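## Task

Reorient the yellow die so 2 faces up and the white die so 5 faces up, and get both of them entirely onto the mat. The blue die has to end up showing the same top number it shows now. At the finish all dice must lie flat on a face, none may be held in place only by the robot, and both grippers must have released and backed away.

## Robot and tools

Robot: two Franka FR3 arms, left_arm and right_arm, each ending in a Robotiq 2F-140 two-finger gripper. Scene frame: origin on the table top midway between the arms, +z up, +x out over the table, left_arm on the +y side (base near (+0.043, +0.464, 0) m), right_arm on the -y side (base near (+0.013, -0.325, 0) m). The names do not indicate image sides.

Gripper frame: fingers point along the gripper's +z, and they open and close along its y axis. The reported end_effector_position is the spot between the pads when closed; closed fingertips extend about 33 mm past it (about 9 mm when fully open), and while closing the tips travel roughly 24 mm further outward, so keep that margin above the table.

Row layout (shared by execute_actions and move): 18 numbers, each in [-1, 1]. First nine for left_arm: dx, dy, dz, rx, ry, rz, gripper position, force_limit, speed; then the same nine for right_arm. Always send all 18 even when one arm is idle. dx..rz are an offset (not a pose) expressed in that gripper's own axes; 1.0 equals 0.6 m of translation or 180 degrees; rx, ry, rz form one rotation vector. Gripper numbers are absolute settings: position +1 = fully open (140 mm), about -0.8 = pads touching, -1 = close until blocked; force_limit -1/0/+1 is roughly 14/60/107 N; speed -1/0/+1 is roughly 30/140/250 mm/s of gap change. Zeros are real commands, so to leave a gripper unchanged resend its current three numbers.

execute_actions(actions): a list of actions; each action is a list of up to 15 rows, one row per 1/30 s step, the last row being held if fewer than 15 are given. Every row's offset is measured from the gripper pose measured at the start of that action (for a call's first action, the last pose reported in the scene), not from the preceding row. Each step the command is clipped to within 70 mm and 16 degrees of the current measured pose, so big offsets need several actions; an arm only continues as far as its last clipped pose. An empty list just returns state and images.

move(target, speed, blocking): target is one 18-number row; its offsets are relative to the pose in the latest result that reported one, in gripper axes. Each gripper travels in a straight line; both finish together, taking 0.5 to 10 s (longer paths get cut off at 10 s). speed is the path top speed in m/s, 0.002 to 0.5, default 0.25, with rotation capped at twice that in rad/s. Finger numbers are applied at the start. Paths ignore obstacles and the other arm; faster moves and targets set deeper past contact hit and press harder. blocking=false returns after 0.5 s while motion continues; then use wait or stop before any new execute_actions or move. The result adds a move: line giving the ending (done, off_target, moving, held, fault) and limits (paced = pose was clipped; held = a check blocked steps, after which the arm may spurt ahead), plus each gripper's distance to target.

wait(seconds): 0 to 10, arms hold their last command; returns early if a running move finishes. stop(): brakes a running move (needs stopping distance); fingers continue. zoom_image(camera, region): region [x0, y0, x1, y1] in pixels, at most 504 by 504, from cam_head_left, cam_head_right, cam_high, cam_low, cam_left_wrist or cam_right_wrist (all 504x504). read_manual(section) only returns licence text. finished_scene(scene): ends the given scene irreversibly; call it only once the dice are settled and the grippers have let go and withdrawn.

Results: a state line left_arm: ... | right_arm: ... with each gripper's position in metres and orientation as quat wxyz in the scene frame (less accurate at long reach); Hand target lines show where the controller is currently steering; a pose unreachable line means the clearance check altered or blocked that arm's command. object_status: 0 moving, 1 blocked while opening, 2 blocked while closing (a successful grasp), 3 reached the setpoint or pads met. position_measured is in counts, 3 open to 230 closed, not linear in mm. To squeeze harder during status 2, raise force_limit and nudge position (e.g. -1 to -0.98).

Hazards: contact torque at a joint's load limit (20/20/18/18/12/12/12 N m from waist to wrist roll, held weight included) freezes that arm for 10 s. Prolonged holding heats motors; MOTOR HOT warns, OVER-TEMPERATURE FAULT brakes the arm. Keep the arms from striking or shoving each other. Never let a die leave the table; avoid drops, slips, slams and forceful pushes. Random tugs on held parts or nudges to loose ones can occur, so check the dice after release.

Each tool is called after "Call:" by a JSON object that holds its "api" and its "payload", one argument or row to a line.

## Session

Call:
{"api": "execute_actions", "payload": {
  "actions": []
}}

Scene clock: 0.00 s.
left_arm: end_effector_position=(+0.5837, +0.0288, +0.3158) position_measured=3 object_status=3 end_effector_quat_wxyz=(+0.726, +0.673, +0.143, +0.018) | right_arm: end_effector_position=(+0.3889, -0.4025, +0.3259) position_measured=3 object_status=3 end_effector_quat_wxyz=(+0.502, +0.829, -0.045, +0.242)
Joint positions: left_arm=[-0.406  0.193  0.069 -2.296 -2.053  1.834 -0.761] | right_arm=[ 0.16  -0.642  0.295 -2.786 -1.023  1.766 -0.514]
Joint velocities: left_arm=[-0.001  0.001  0.     0.001 -0.001 -0.     0.   ] | right_arm=[ 0.001 -0.002 -0.     0.001 -0.002 -0.001  0.001]
Hand target (left_arm): +0.584, +0.029, +0.316; +0.726, +0.673, +0.143, +0.018
Hand target (right_arm): +0.389, -0.402, +0.326; +0.502, +0.829, -0.045, +0.242

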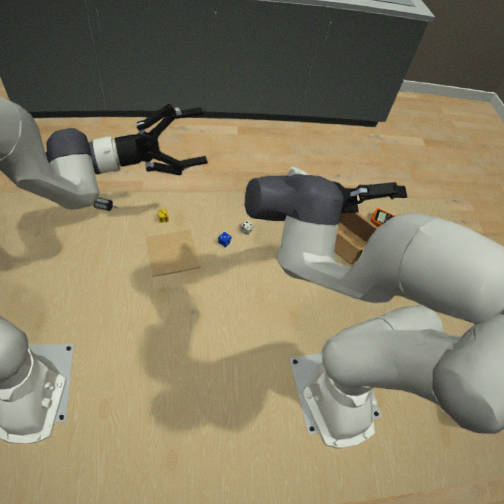

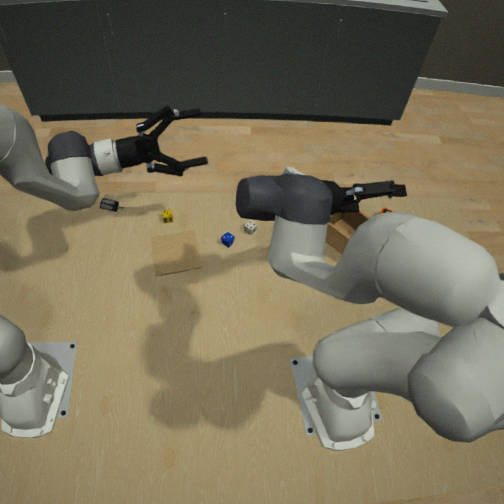

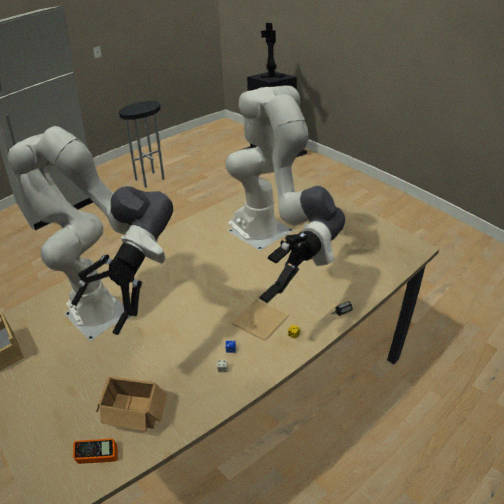

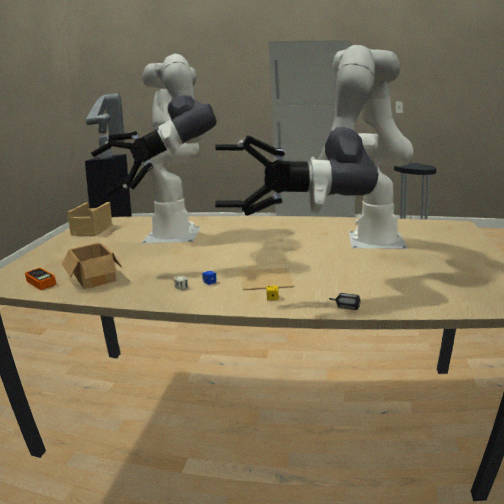

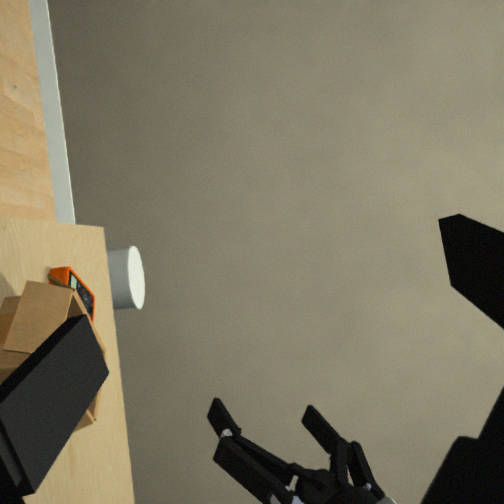

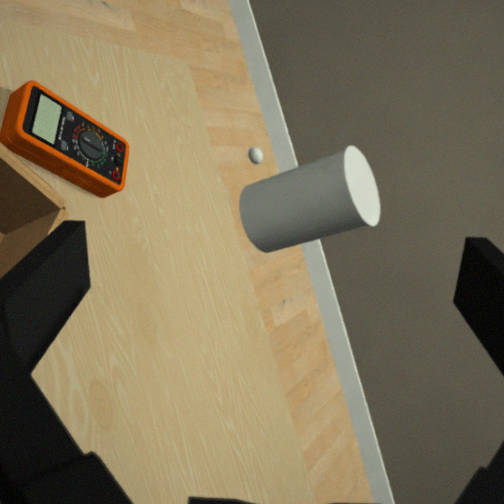

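Call:
{"api": "zoom_image", "payload": {
  "camera": "cam_head_left",
  "region": [135, 195, 265, 285]
}}

Call:
{"api": "zoom_image", "payload": {
  "camera": "cam_head_left",
  "region": [210, 212, 262, 252]
}}

Call:
{"api": "zoom_image", "payload": {
  "camera": "cam_head_left",
  "region": [145, 200, 185, 230]
}}

Call:
{"api": "zoom_image", "payload": {
  "camera": "cam_low",
  "region": [165, 262, 225, 297]
}}

Call:
{"api": "zoom_image", "payload": {
  "camera": "cam_low",
  "region": [250, 275, 295, 305]
}}

Call:
{"api": "zoom_image", "payload": {
  "camera": "cam_high",
  "region": [205, 332, 250, 380]
}}

Call:
{"api": "zoom_image", "payload": {
  "camera": "cam_high",
  "region": [275, 315, 315, 345]
}}

Region (135, 195, 265, 285) of cam_head_left's 504x504 image, scaled by 3.877, with more detail than that image has; it fills the top 349 rows of this view, and the rest is white.

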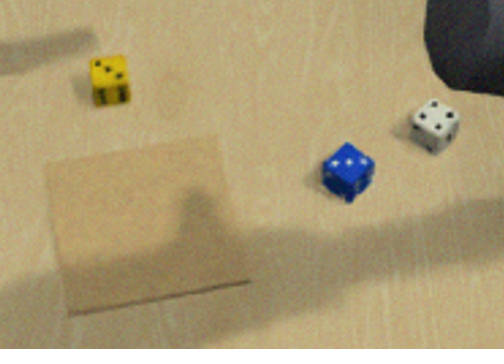

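Region (210, 212, 262, 252) of cam_head_left's 504x504 image, scaled by 9.692, with more detail than that image has; it fills the top 388 rows of this view, and the rest is white.

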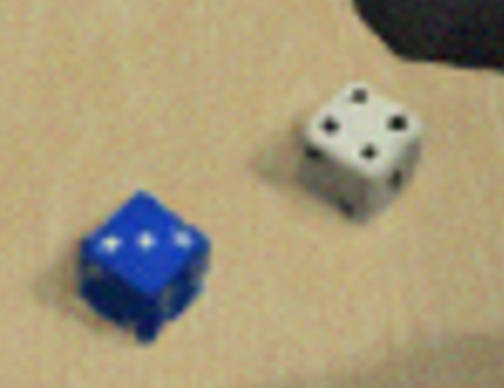

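Region (145, 200, 185, 230) of cam_head_left's 504x504 image, scaled by 12.600, with more detail than that image has; it fills the top 378 rows of this view, and the rest is white.

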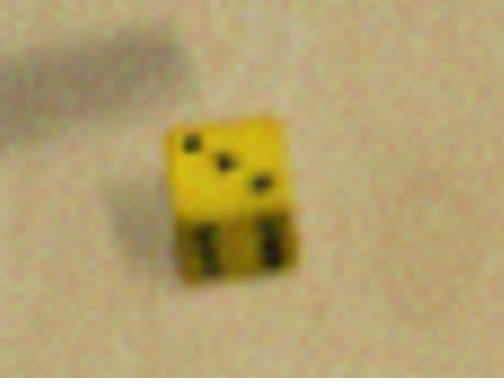

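Region (165, 262, 225, 297) of cam_low's 504x504 image, scaled by 8.400, with more detail than that image has; it fills the top 294 rows of this view, and the rest is white.

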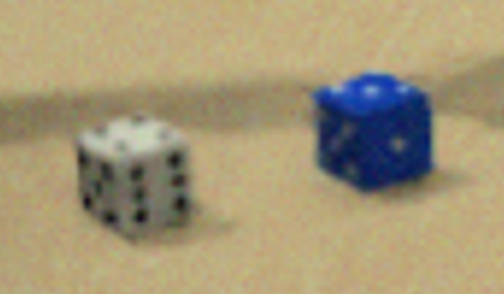

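Region (250, 275, 295, 305) of cam_low's 504x504 image, scaled by 11.200, with more detail than that image has.

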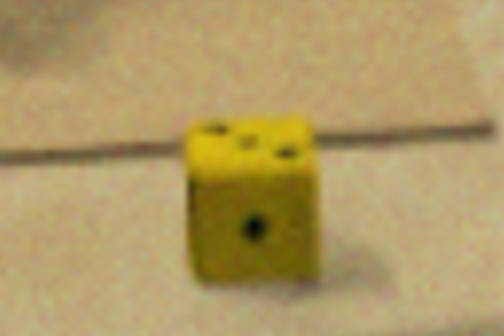

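Region (205, 332, 250, 380) of cam_high's 504x504 image, scaled by 10.500, with more detail than that image has; it fills the left 472 columns of this view, and the rest is white.

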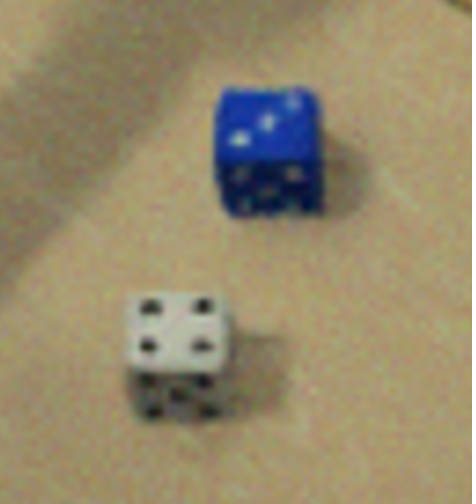

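Region (275, 315, 315, 345) of cam_high's 504x504 image, scaled by 12.600, with more detail than that image has; it fills the top 378 rows of this view, and the rest is white.

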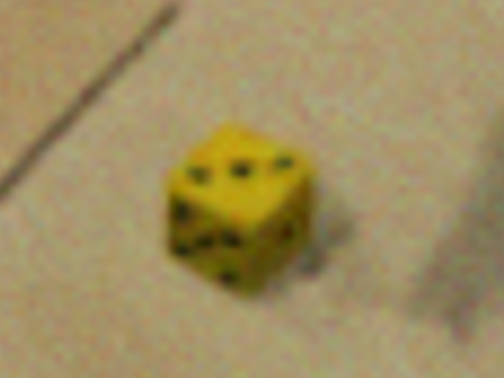

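Call:
{"api": "move", "payload": {
  "target": [0.0832,-0.3583,-0.3372,0.2278,-0.2002,0.5248,-0.1,0,0, 0.1785,-0.6192,-0.0773,0.3359,-0.4978,0.0492,-0.1,0,0],
  "speed": 0.45
}}

Call:
{"api": "zoom_image", "payload": {
  "camera": "cam_left_wrist",
  "region": [130, 170, 400, 420]
}}

Call:
{"api": "zoom_image", "payload": {
  "camera": "cam_right_wrist",
  "region": [150, 110, 410, 350]
}}

Scene clock: 98.13 s.
left_arm: end_effector_position=(+0.5442, +0.2153, +0.0837) position_measured=141 object_status=3 end_effector_quat_wxyz=(+0.248, +0.722, -0.577, +0.290) | right_arm: end_effector_position=(+0.5901, -0.1663, +0.0914) position_measured=141 object_status=3 end_effector_quat_wxyz=(-0.139, +0.872, -0.309, -0.353)
Joint positions: left_arm=[-0.451  0.176  0.225 -2.4   -1.36   2.373  0.709] | right_arm=[-0.247  0.876  0.191 -1.195  0.366  1.472 -0.913]
Joint velocities: left_arm=[-0.     0.001  0.001 -0.001 -0.004  0.     0.034] | right_arm=[ 0.001  0.     0.001  0.    -0.    -0.001  0.001]
Hand target (left_arm): +0.545, +0.216, +0.085; +0.244, +0.718, -0.582, +0.293
Hand target (right_arm): +0.590, -0.166, +0.092; -0.141, +0.872, -0.309, -0.354
Off the commanded pose (left_arm): 0.005 m, 1 deg.
Off the commanded pose (right_arm): 0.007 m, 2 deg.
move: off_target (left_arm, right_arm); limits=paced

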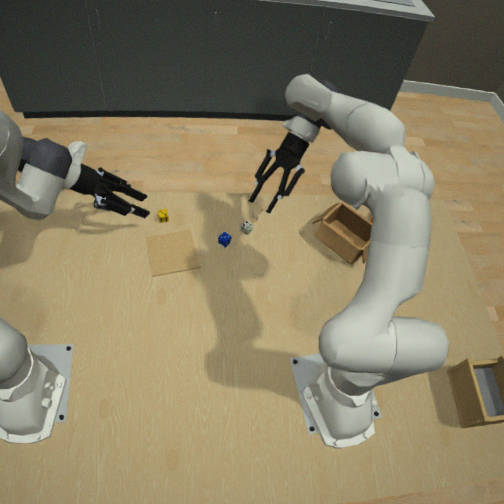

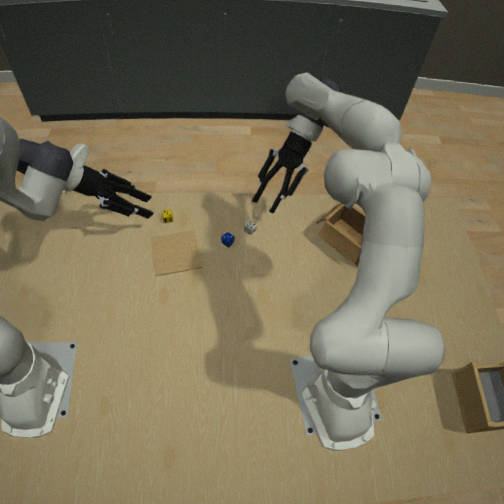

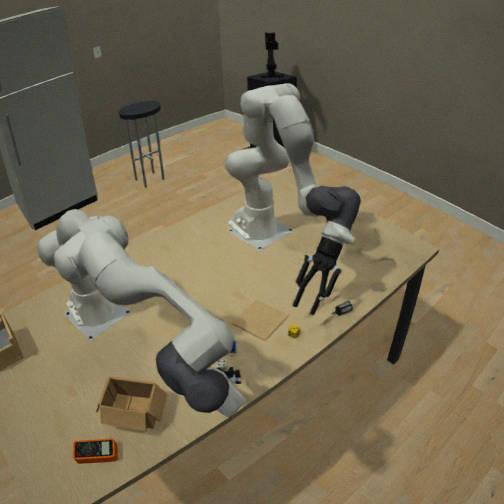

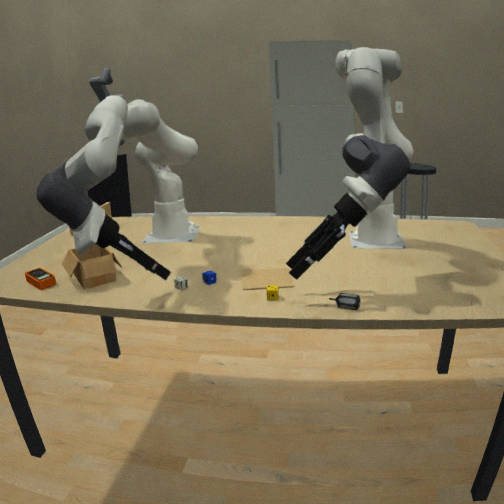

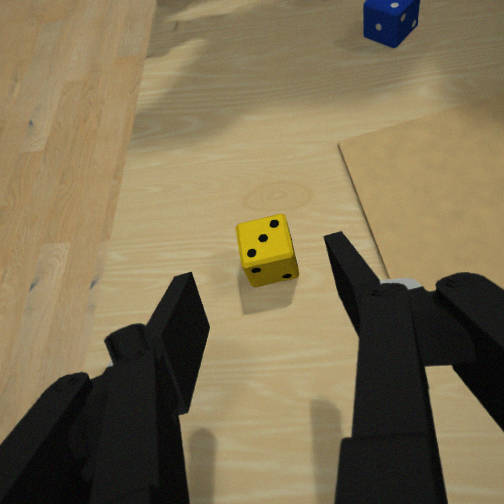

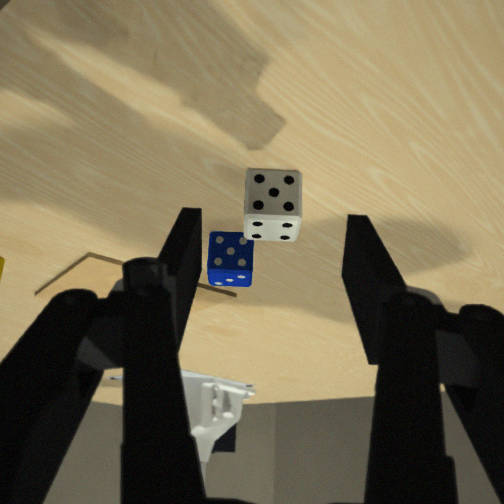

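Region (130, 170, 400, 420) of cam_left_wrist's 504x504 image, scaled by 1.867, with more detail than that image has; it fills the top 467 rows of this view, and the rest is white.

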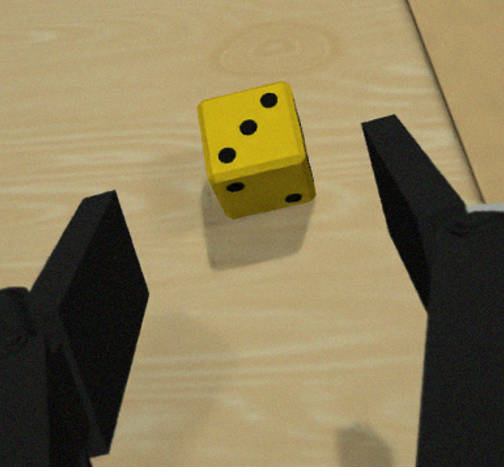

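Region (150, 110, 410, 350) of cam_right_wrist's 504x504 image, scaled by 1.938, with more detail than that image has; it fills the top 465 rows of this view, and the rest is white.

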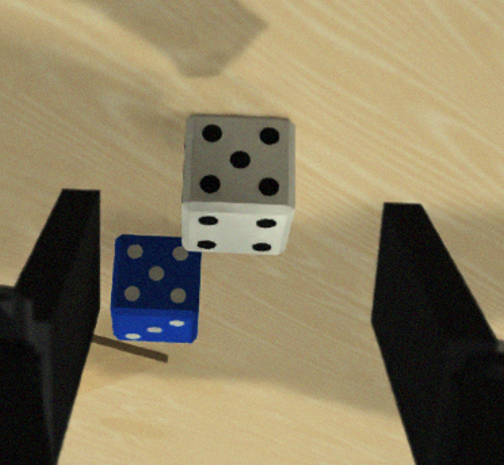

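Call:
{"api": "zoom_image", "payload": {
  "camera": "cam_low",
  "region": [125, 240, 225, 300]
}}

Call:
{"api": "zoom_image", "payload": {
  "camera": "cam_low",
  "region": [240, 240, 340, 310]
}}

Call:
{"api": "zoom_image", "payload": {
  "camera": "cam_head_left",
  "region": [210, 170, 310, 250]
}}

Region (125, 240, 225, 300) of cam_low's 504x504 image, scaled by 5.040, with more detail than that image has; it fills the top 302 rows of this view, and the rest is white.

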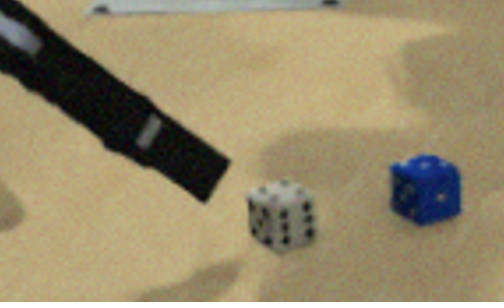

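Region (240, 240, 340, 310) of cam_low's 504x504 image, scaled by 5.040, with more detail than that image has; it fills the top 353 rows of this view, and the rest is white.

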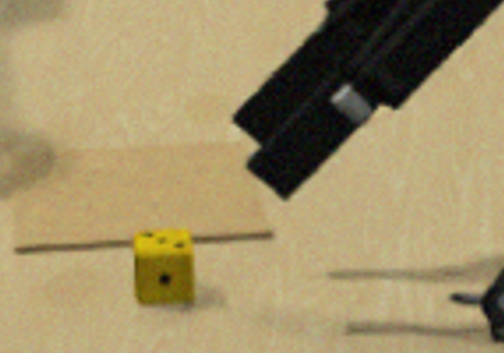

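Region (210, 170, 310, 250) of cam_head_left's 504x504 image, scaled by 5.040, with more detail than that image has; it fills the top 403 rows of this view, and the rest is white.

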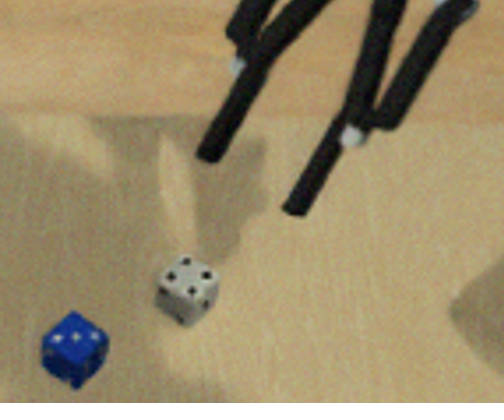

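Call:
{"api": "move", "payload": {
  "target": [-0.0092,0.0025,0.1033,0.0046,0.0008,0.0060,-0.2,0,0, -0.020,-0.001,0.1033,0,0,0,-0.2,0,0],
  "speed": 0.12
}}

Call:
{"api": "zoom_image", "payload": {
  "camera": "cam_left_wrist",
  "region": [130, 170, 400, 420]
}}

Call:
{"api": "zoom_image", "payload": {
  "camera": "cam_right_wrist",
  "region": [150, 110, 410, 350]
}}

Call:
{"api": "zoom_image", "payload": {
  "camera": "cam_low",
  "region": [150, 260, 220, 300]
}}

Call:
{"api": "zoom_image", "payload": {
  "camera": "cam_low",
  "region": [250, 265, 320, 310]
}}

Call:
{"api": "zoom_image", "payload": {
  "camera": "cam_head_left",
  "region": [215, 190, 285, 250]
}}

Scene clock: 165.67 s.
left_arm: end_effector_position=(+0.5506, +0.1775, +0.0366) position_measured=154 object_status=3 end_effector_quat_wxyz=(+0.242, +0.722, -0.577, +0.295) | right_arm: end_effector_position=(+0.5495, -0.1329, +0.0557) position_measured=154 object_status=3 end_effector_quat_wxyz=(-0.135, +0.871, -0.311, -0.354)
Joint positions: left_arm=[-0.487  0.322  0.169 -2.33  -1.54   2.426  0.826] | right_arm=[-0.222  0.786  0.208 -1.454  0.388  1.646 -0.93 ]
Joint velocities: left_arm=[ 0.001  0.    -0.     0.    -0.007  0.003  0.034] | right_arm=[-0.001 -0.001  0.002 -0.002 -0.     0.013 -0.004]
Hand target (left_arm): +0.551, +0.177, +0.036; +0.239, +0.718, -0.582, +0.297
Hand target (right_arm): +0.550, -0.132, +0.056; -0.139, +0.872, -0.309, -0.353
Off the commanded pose (left_arm): 0.002 m, 1 deg.
Off the commanded pose (right_arm): 0.002 m, 1 deg.
move: done

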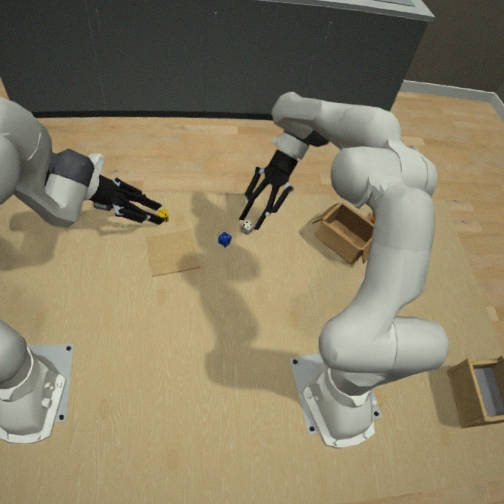

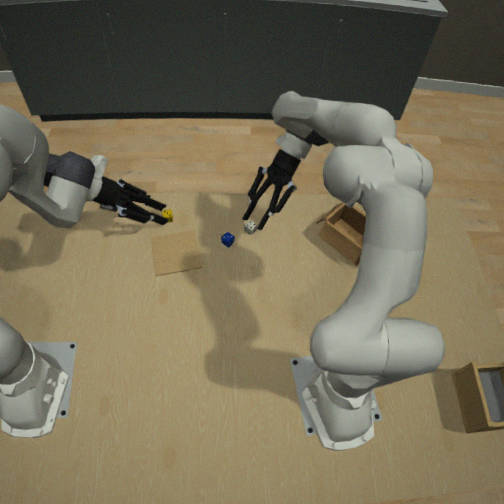

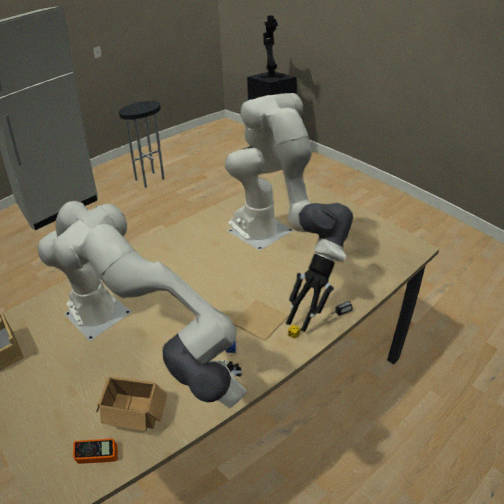

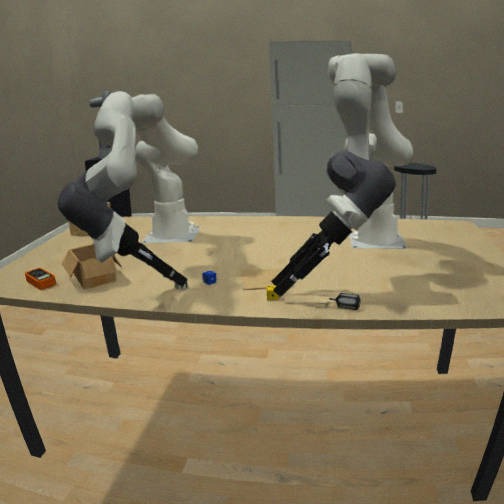

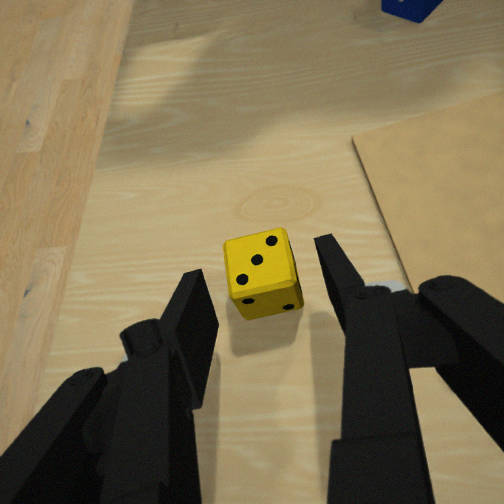

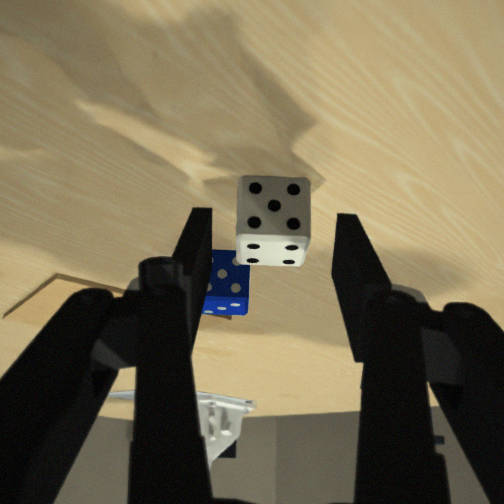

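Region (130, 170, 400, 420) of cam_left_wrist's 504x504 image, scaled by 1.867, with more detail than that image has; it fills the top 467 rows of this view, and the rest is white.

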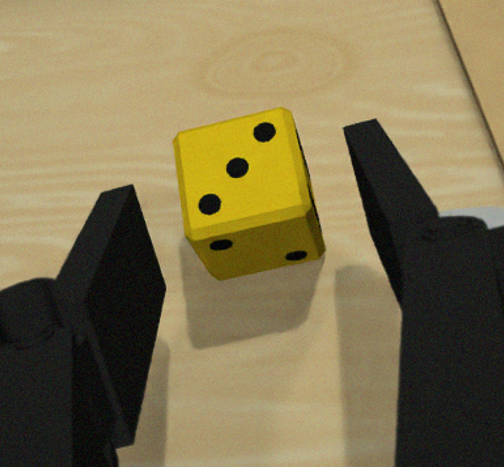

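Region (150, 110, 410, 350) of cam_right_wrist's 504x504 image, scaled by 1.938, with more detail than that image has; it fills the top 465 rows of this view, and the rest is white.

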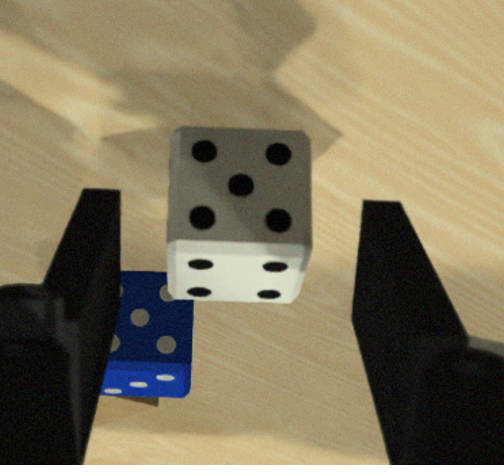

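Region (150, 260, 220, 300) of cam_low's 504x504 image, scaled by 7.200, with more detail than that image has; it fills the top 288 rows of this view, and the rest is white.

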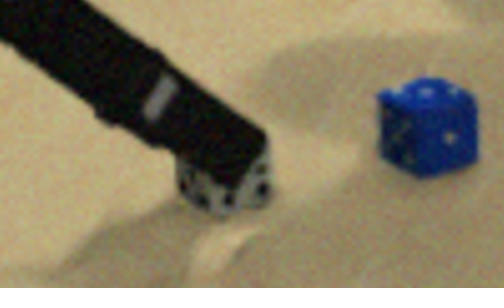

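Region (250, 265, 320, 310) of cam_low's 504x504 image, scaled by 7.200, with more detail than that image has; it fills the top 324 rows of this view, and the rest is white.

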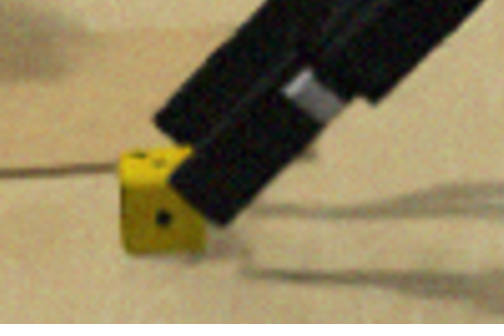

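Region (215, 190, 285, 250) of cam_head_left's 504x504 image, scaled by 7.200, with more detail than that image has; it fills the top 432 rows of this view, and the rest is white.

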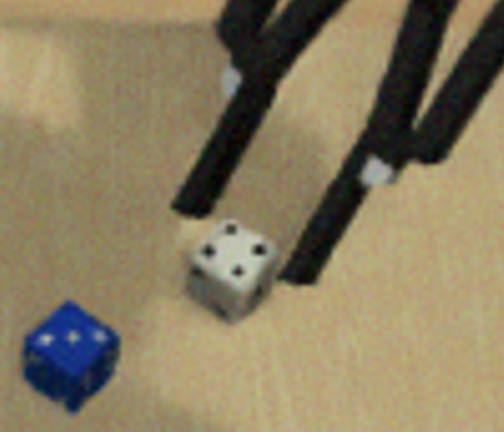

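Call:
{"api": "move", "payload": {
  "target": [-0.0025,0.0005,0.0267,0,0,0.004,-0.3,0,-0.5, 0.0045,0.0005,0.0258,0,0,0,-0.3,0,-0.5],
  "speed": 0.05
}}

Call:
{"api": "zoom_image", "payload": {
  "camera": "cam_left_wrist",
  "region": [130, 170, 400, 420]
}}

Call:
{"api": "zoom_image", "payload": {
  "camera": "cam_right_wrist",
  "region": [150, 110, 410, 350]
}}

Call:
{"api": "zoom_image", "payload": {
  "camera": "cam_low",
  "region": [150, 260, 220, 300]
}}

Call:
{"api": "zoom_image", "payload": {
  "camera": "cam_low",
  "region": [250, 265, 320, 310]
}}

Scene clock: 199.87 s.
left_arm: end_effector_position=(+0.5524, +0.1685, +0.0250) position_measured=167 object_status=3 end_effector_quat_wxyz=(+0.242, +0.721, -0.579, +0.295) | right_arm: end_effector_position=(+0.5424, -0.1297, +0.0435) position_measured=167 object_status=3 end_effector_quat_wxyz=(-0.133, +0.870, -0.314, -0.355)
Joint positions: left_arm=[-0.494  0.361  0.159 -2.306 -1.573  2.432  0.85 ] | right_arm=[-0.219  0.786  0.211 -1.489  0.388  1.679 -0.931]
Joint velocities: left_arm=[-0.    -0.002  0.     0.004 -0.009  0.003  0.014] | right_arm=[ 0.001  0.     0.004 -0.001 -0.     0.014 -0.   ]
Hand target (left_arm): +0.553, +0.168, +0.024; +0.240, +0.718, -0.582, +0.297
Hand target (right_arm): +0.542, -0.127, +0.043; -0.135, +0.871, -0.311, -0.354
Off the commanded pose (left_arm): 0.001 m, 1 deg.
Off the commanded pose (right_arm): 0.003 m, 0 deg.
move: done

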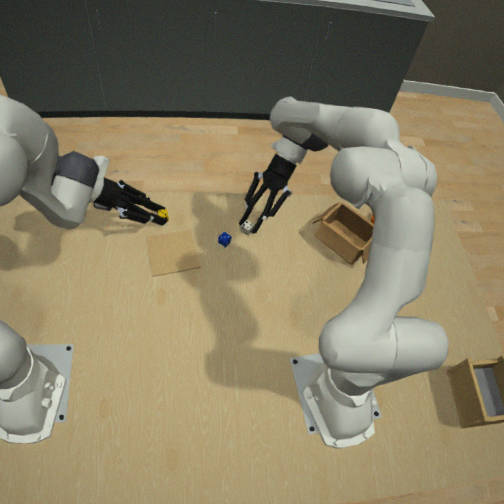

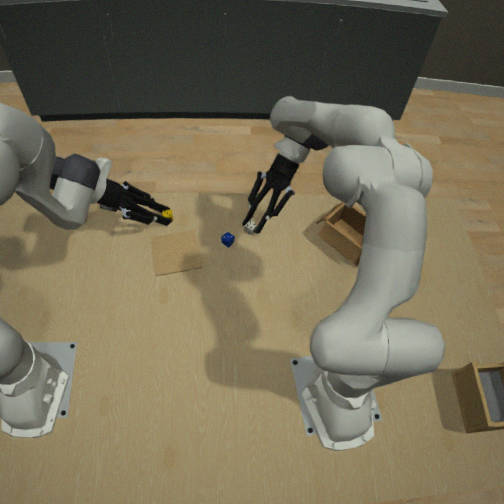

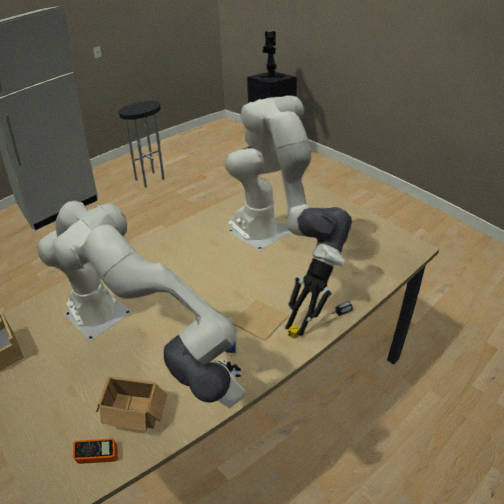

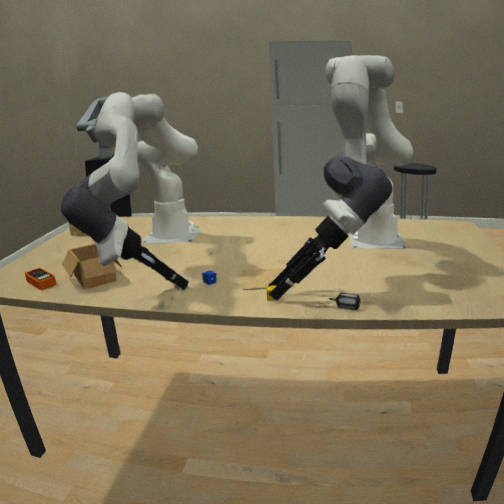

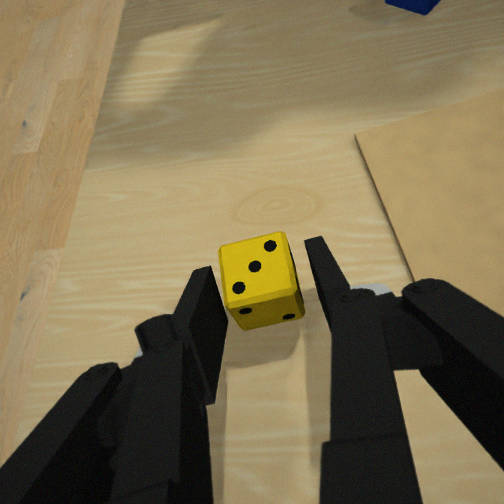

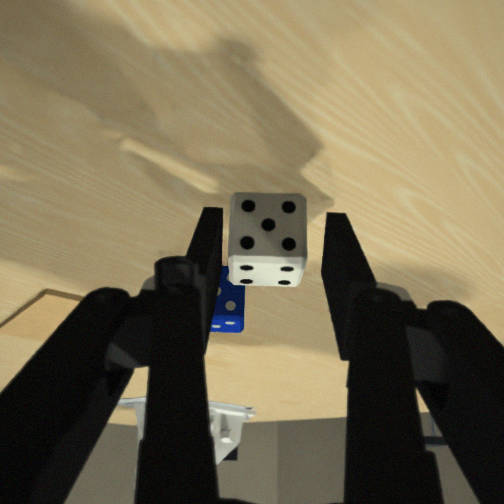

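Region (130, 170, 400, 420) of cam_left_wrist's 504x504 image, scaled by 1.867, with more detail than that image has; it fills the top 467 rows of this view, and the rest is white.

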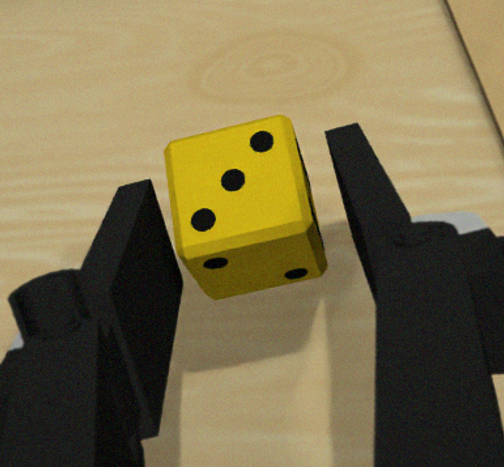

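Region (150, 110, 410, 350) of cam_right_wrist's 504x504 image, scaled by 1.938, with more detail than that image has; it fills the top 465 rows of this view, and the rest is white.

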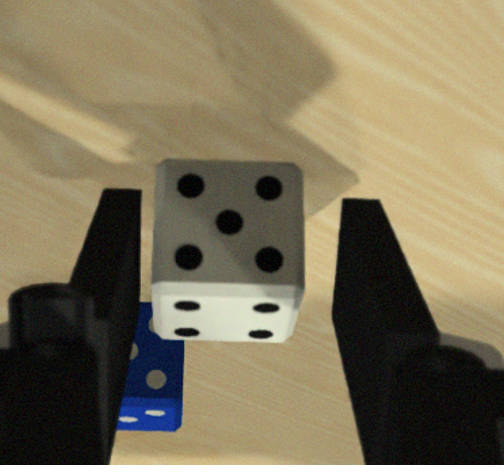

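Region (150, 260, 220, 300) of cam_low's 504x504 image, scaled by 7.200, with more detail than that image has; it fills the top 288 rows of this view, and the rest is white.

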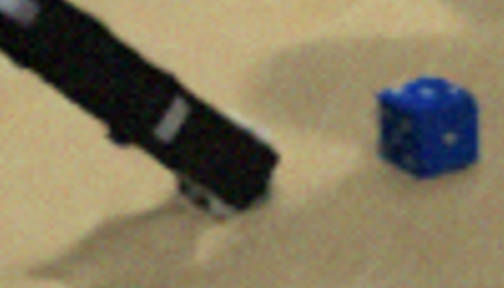

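Region (250, 265, 320, 310) of cam_low's 504x504 image, scaled by 7.200, with more detail than that image has; it fills the top 324 rows of this view, and the rest is white.

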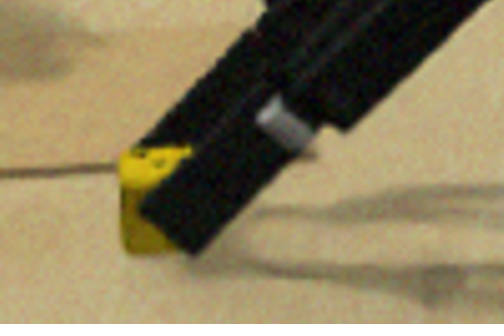

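Call:
{"api": "move", "payload": {
  "target": [0,-0.002,0,0,0,0.003,-1,0,-0.8, 0,-0.004,0,0,0,0,-1,0,-0.8],
  "speed": 0.03
}}

Scene clock: 219.70 s.
left_arm: end_effector_position=(+0.5534, +0.1683, +0.0256) position_measured=190 object_status=2 end_effector_quat_wxyz=(+0.241, +0.719, -0.580, +0.297) | right_arm: end_effector_position=(+0.5445, -0.1293, +0.0434) position_measured=190 object_status=2 end_effector_quat_wxyz=(-0.134, +0.871, -0.314, -0.354)
Joint positions: left_arm=[-0.494  0.361  0.159 -2.304 -1.574  2.433  0.854] | right_arm=[-0.219  0.79   0.212 -1.482  0.388  1.679 -0.931]
Joint velocities: left_arm=[-0.    -0.001 -0.001  0.001  0.001 -0.    -0.   ] | right_arm=[ 0.001  0.002 -0.     0.002  0.001 -0.003  0.001]
Hand target (left_arm): +0.554, +0.169, +0.025; +0.241, +0.718, -0.582, +0.297
Hand target (right_arm): +0.544, -0.128, +0.043; -0.133, +0.870, -0.314, -0.355
Off the commanded pose (left_arm): 0.001 m, 0 deg.
Off the commanded pose (right_arm): 0.002 m, 0 deg.
move: done

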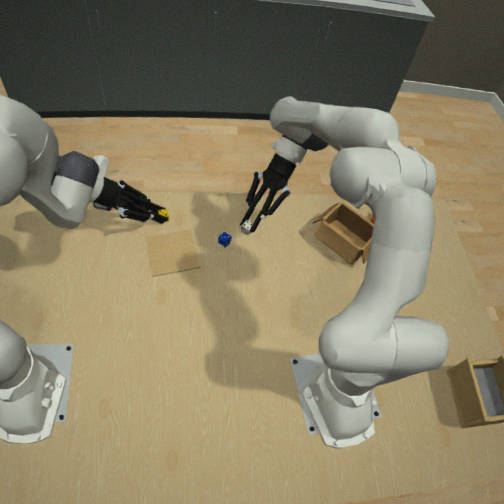

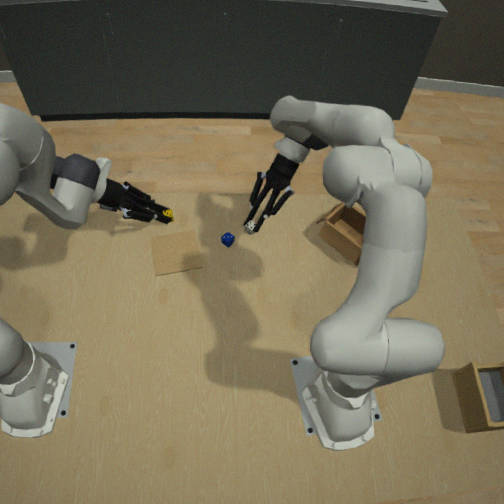

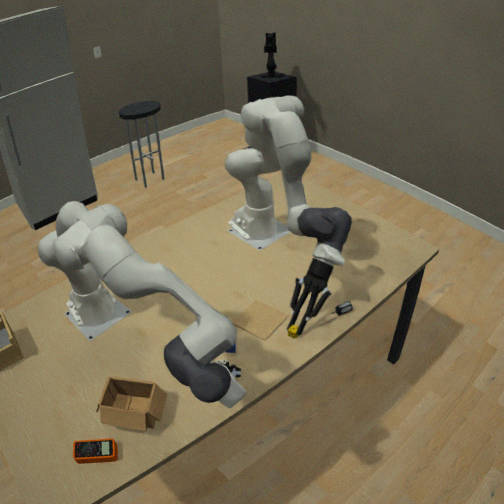

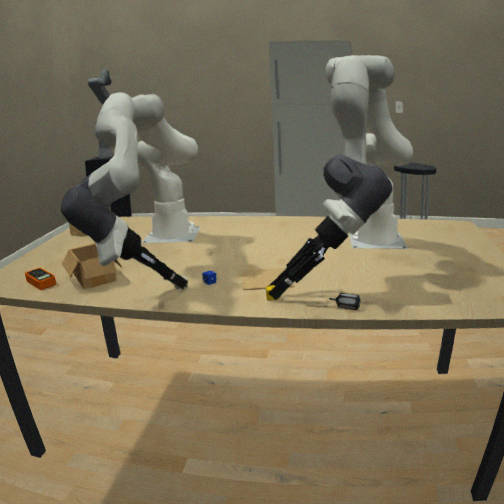

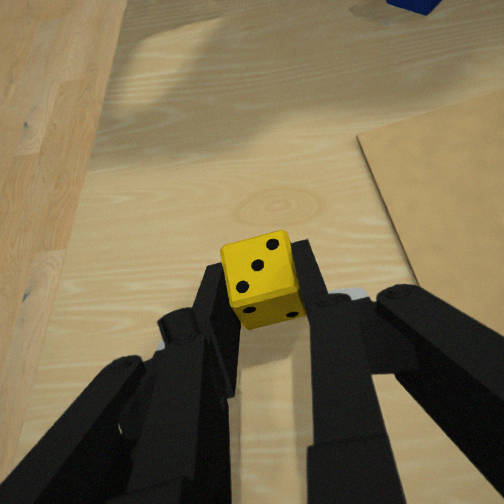

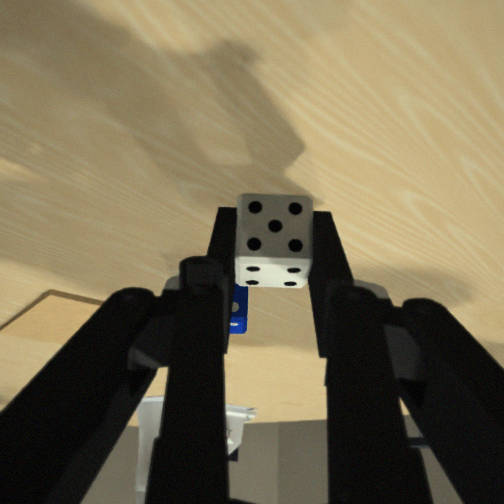

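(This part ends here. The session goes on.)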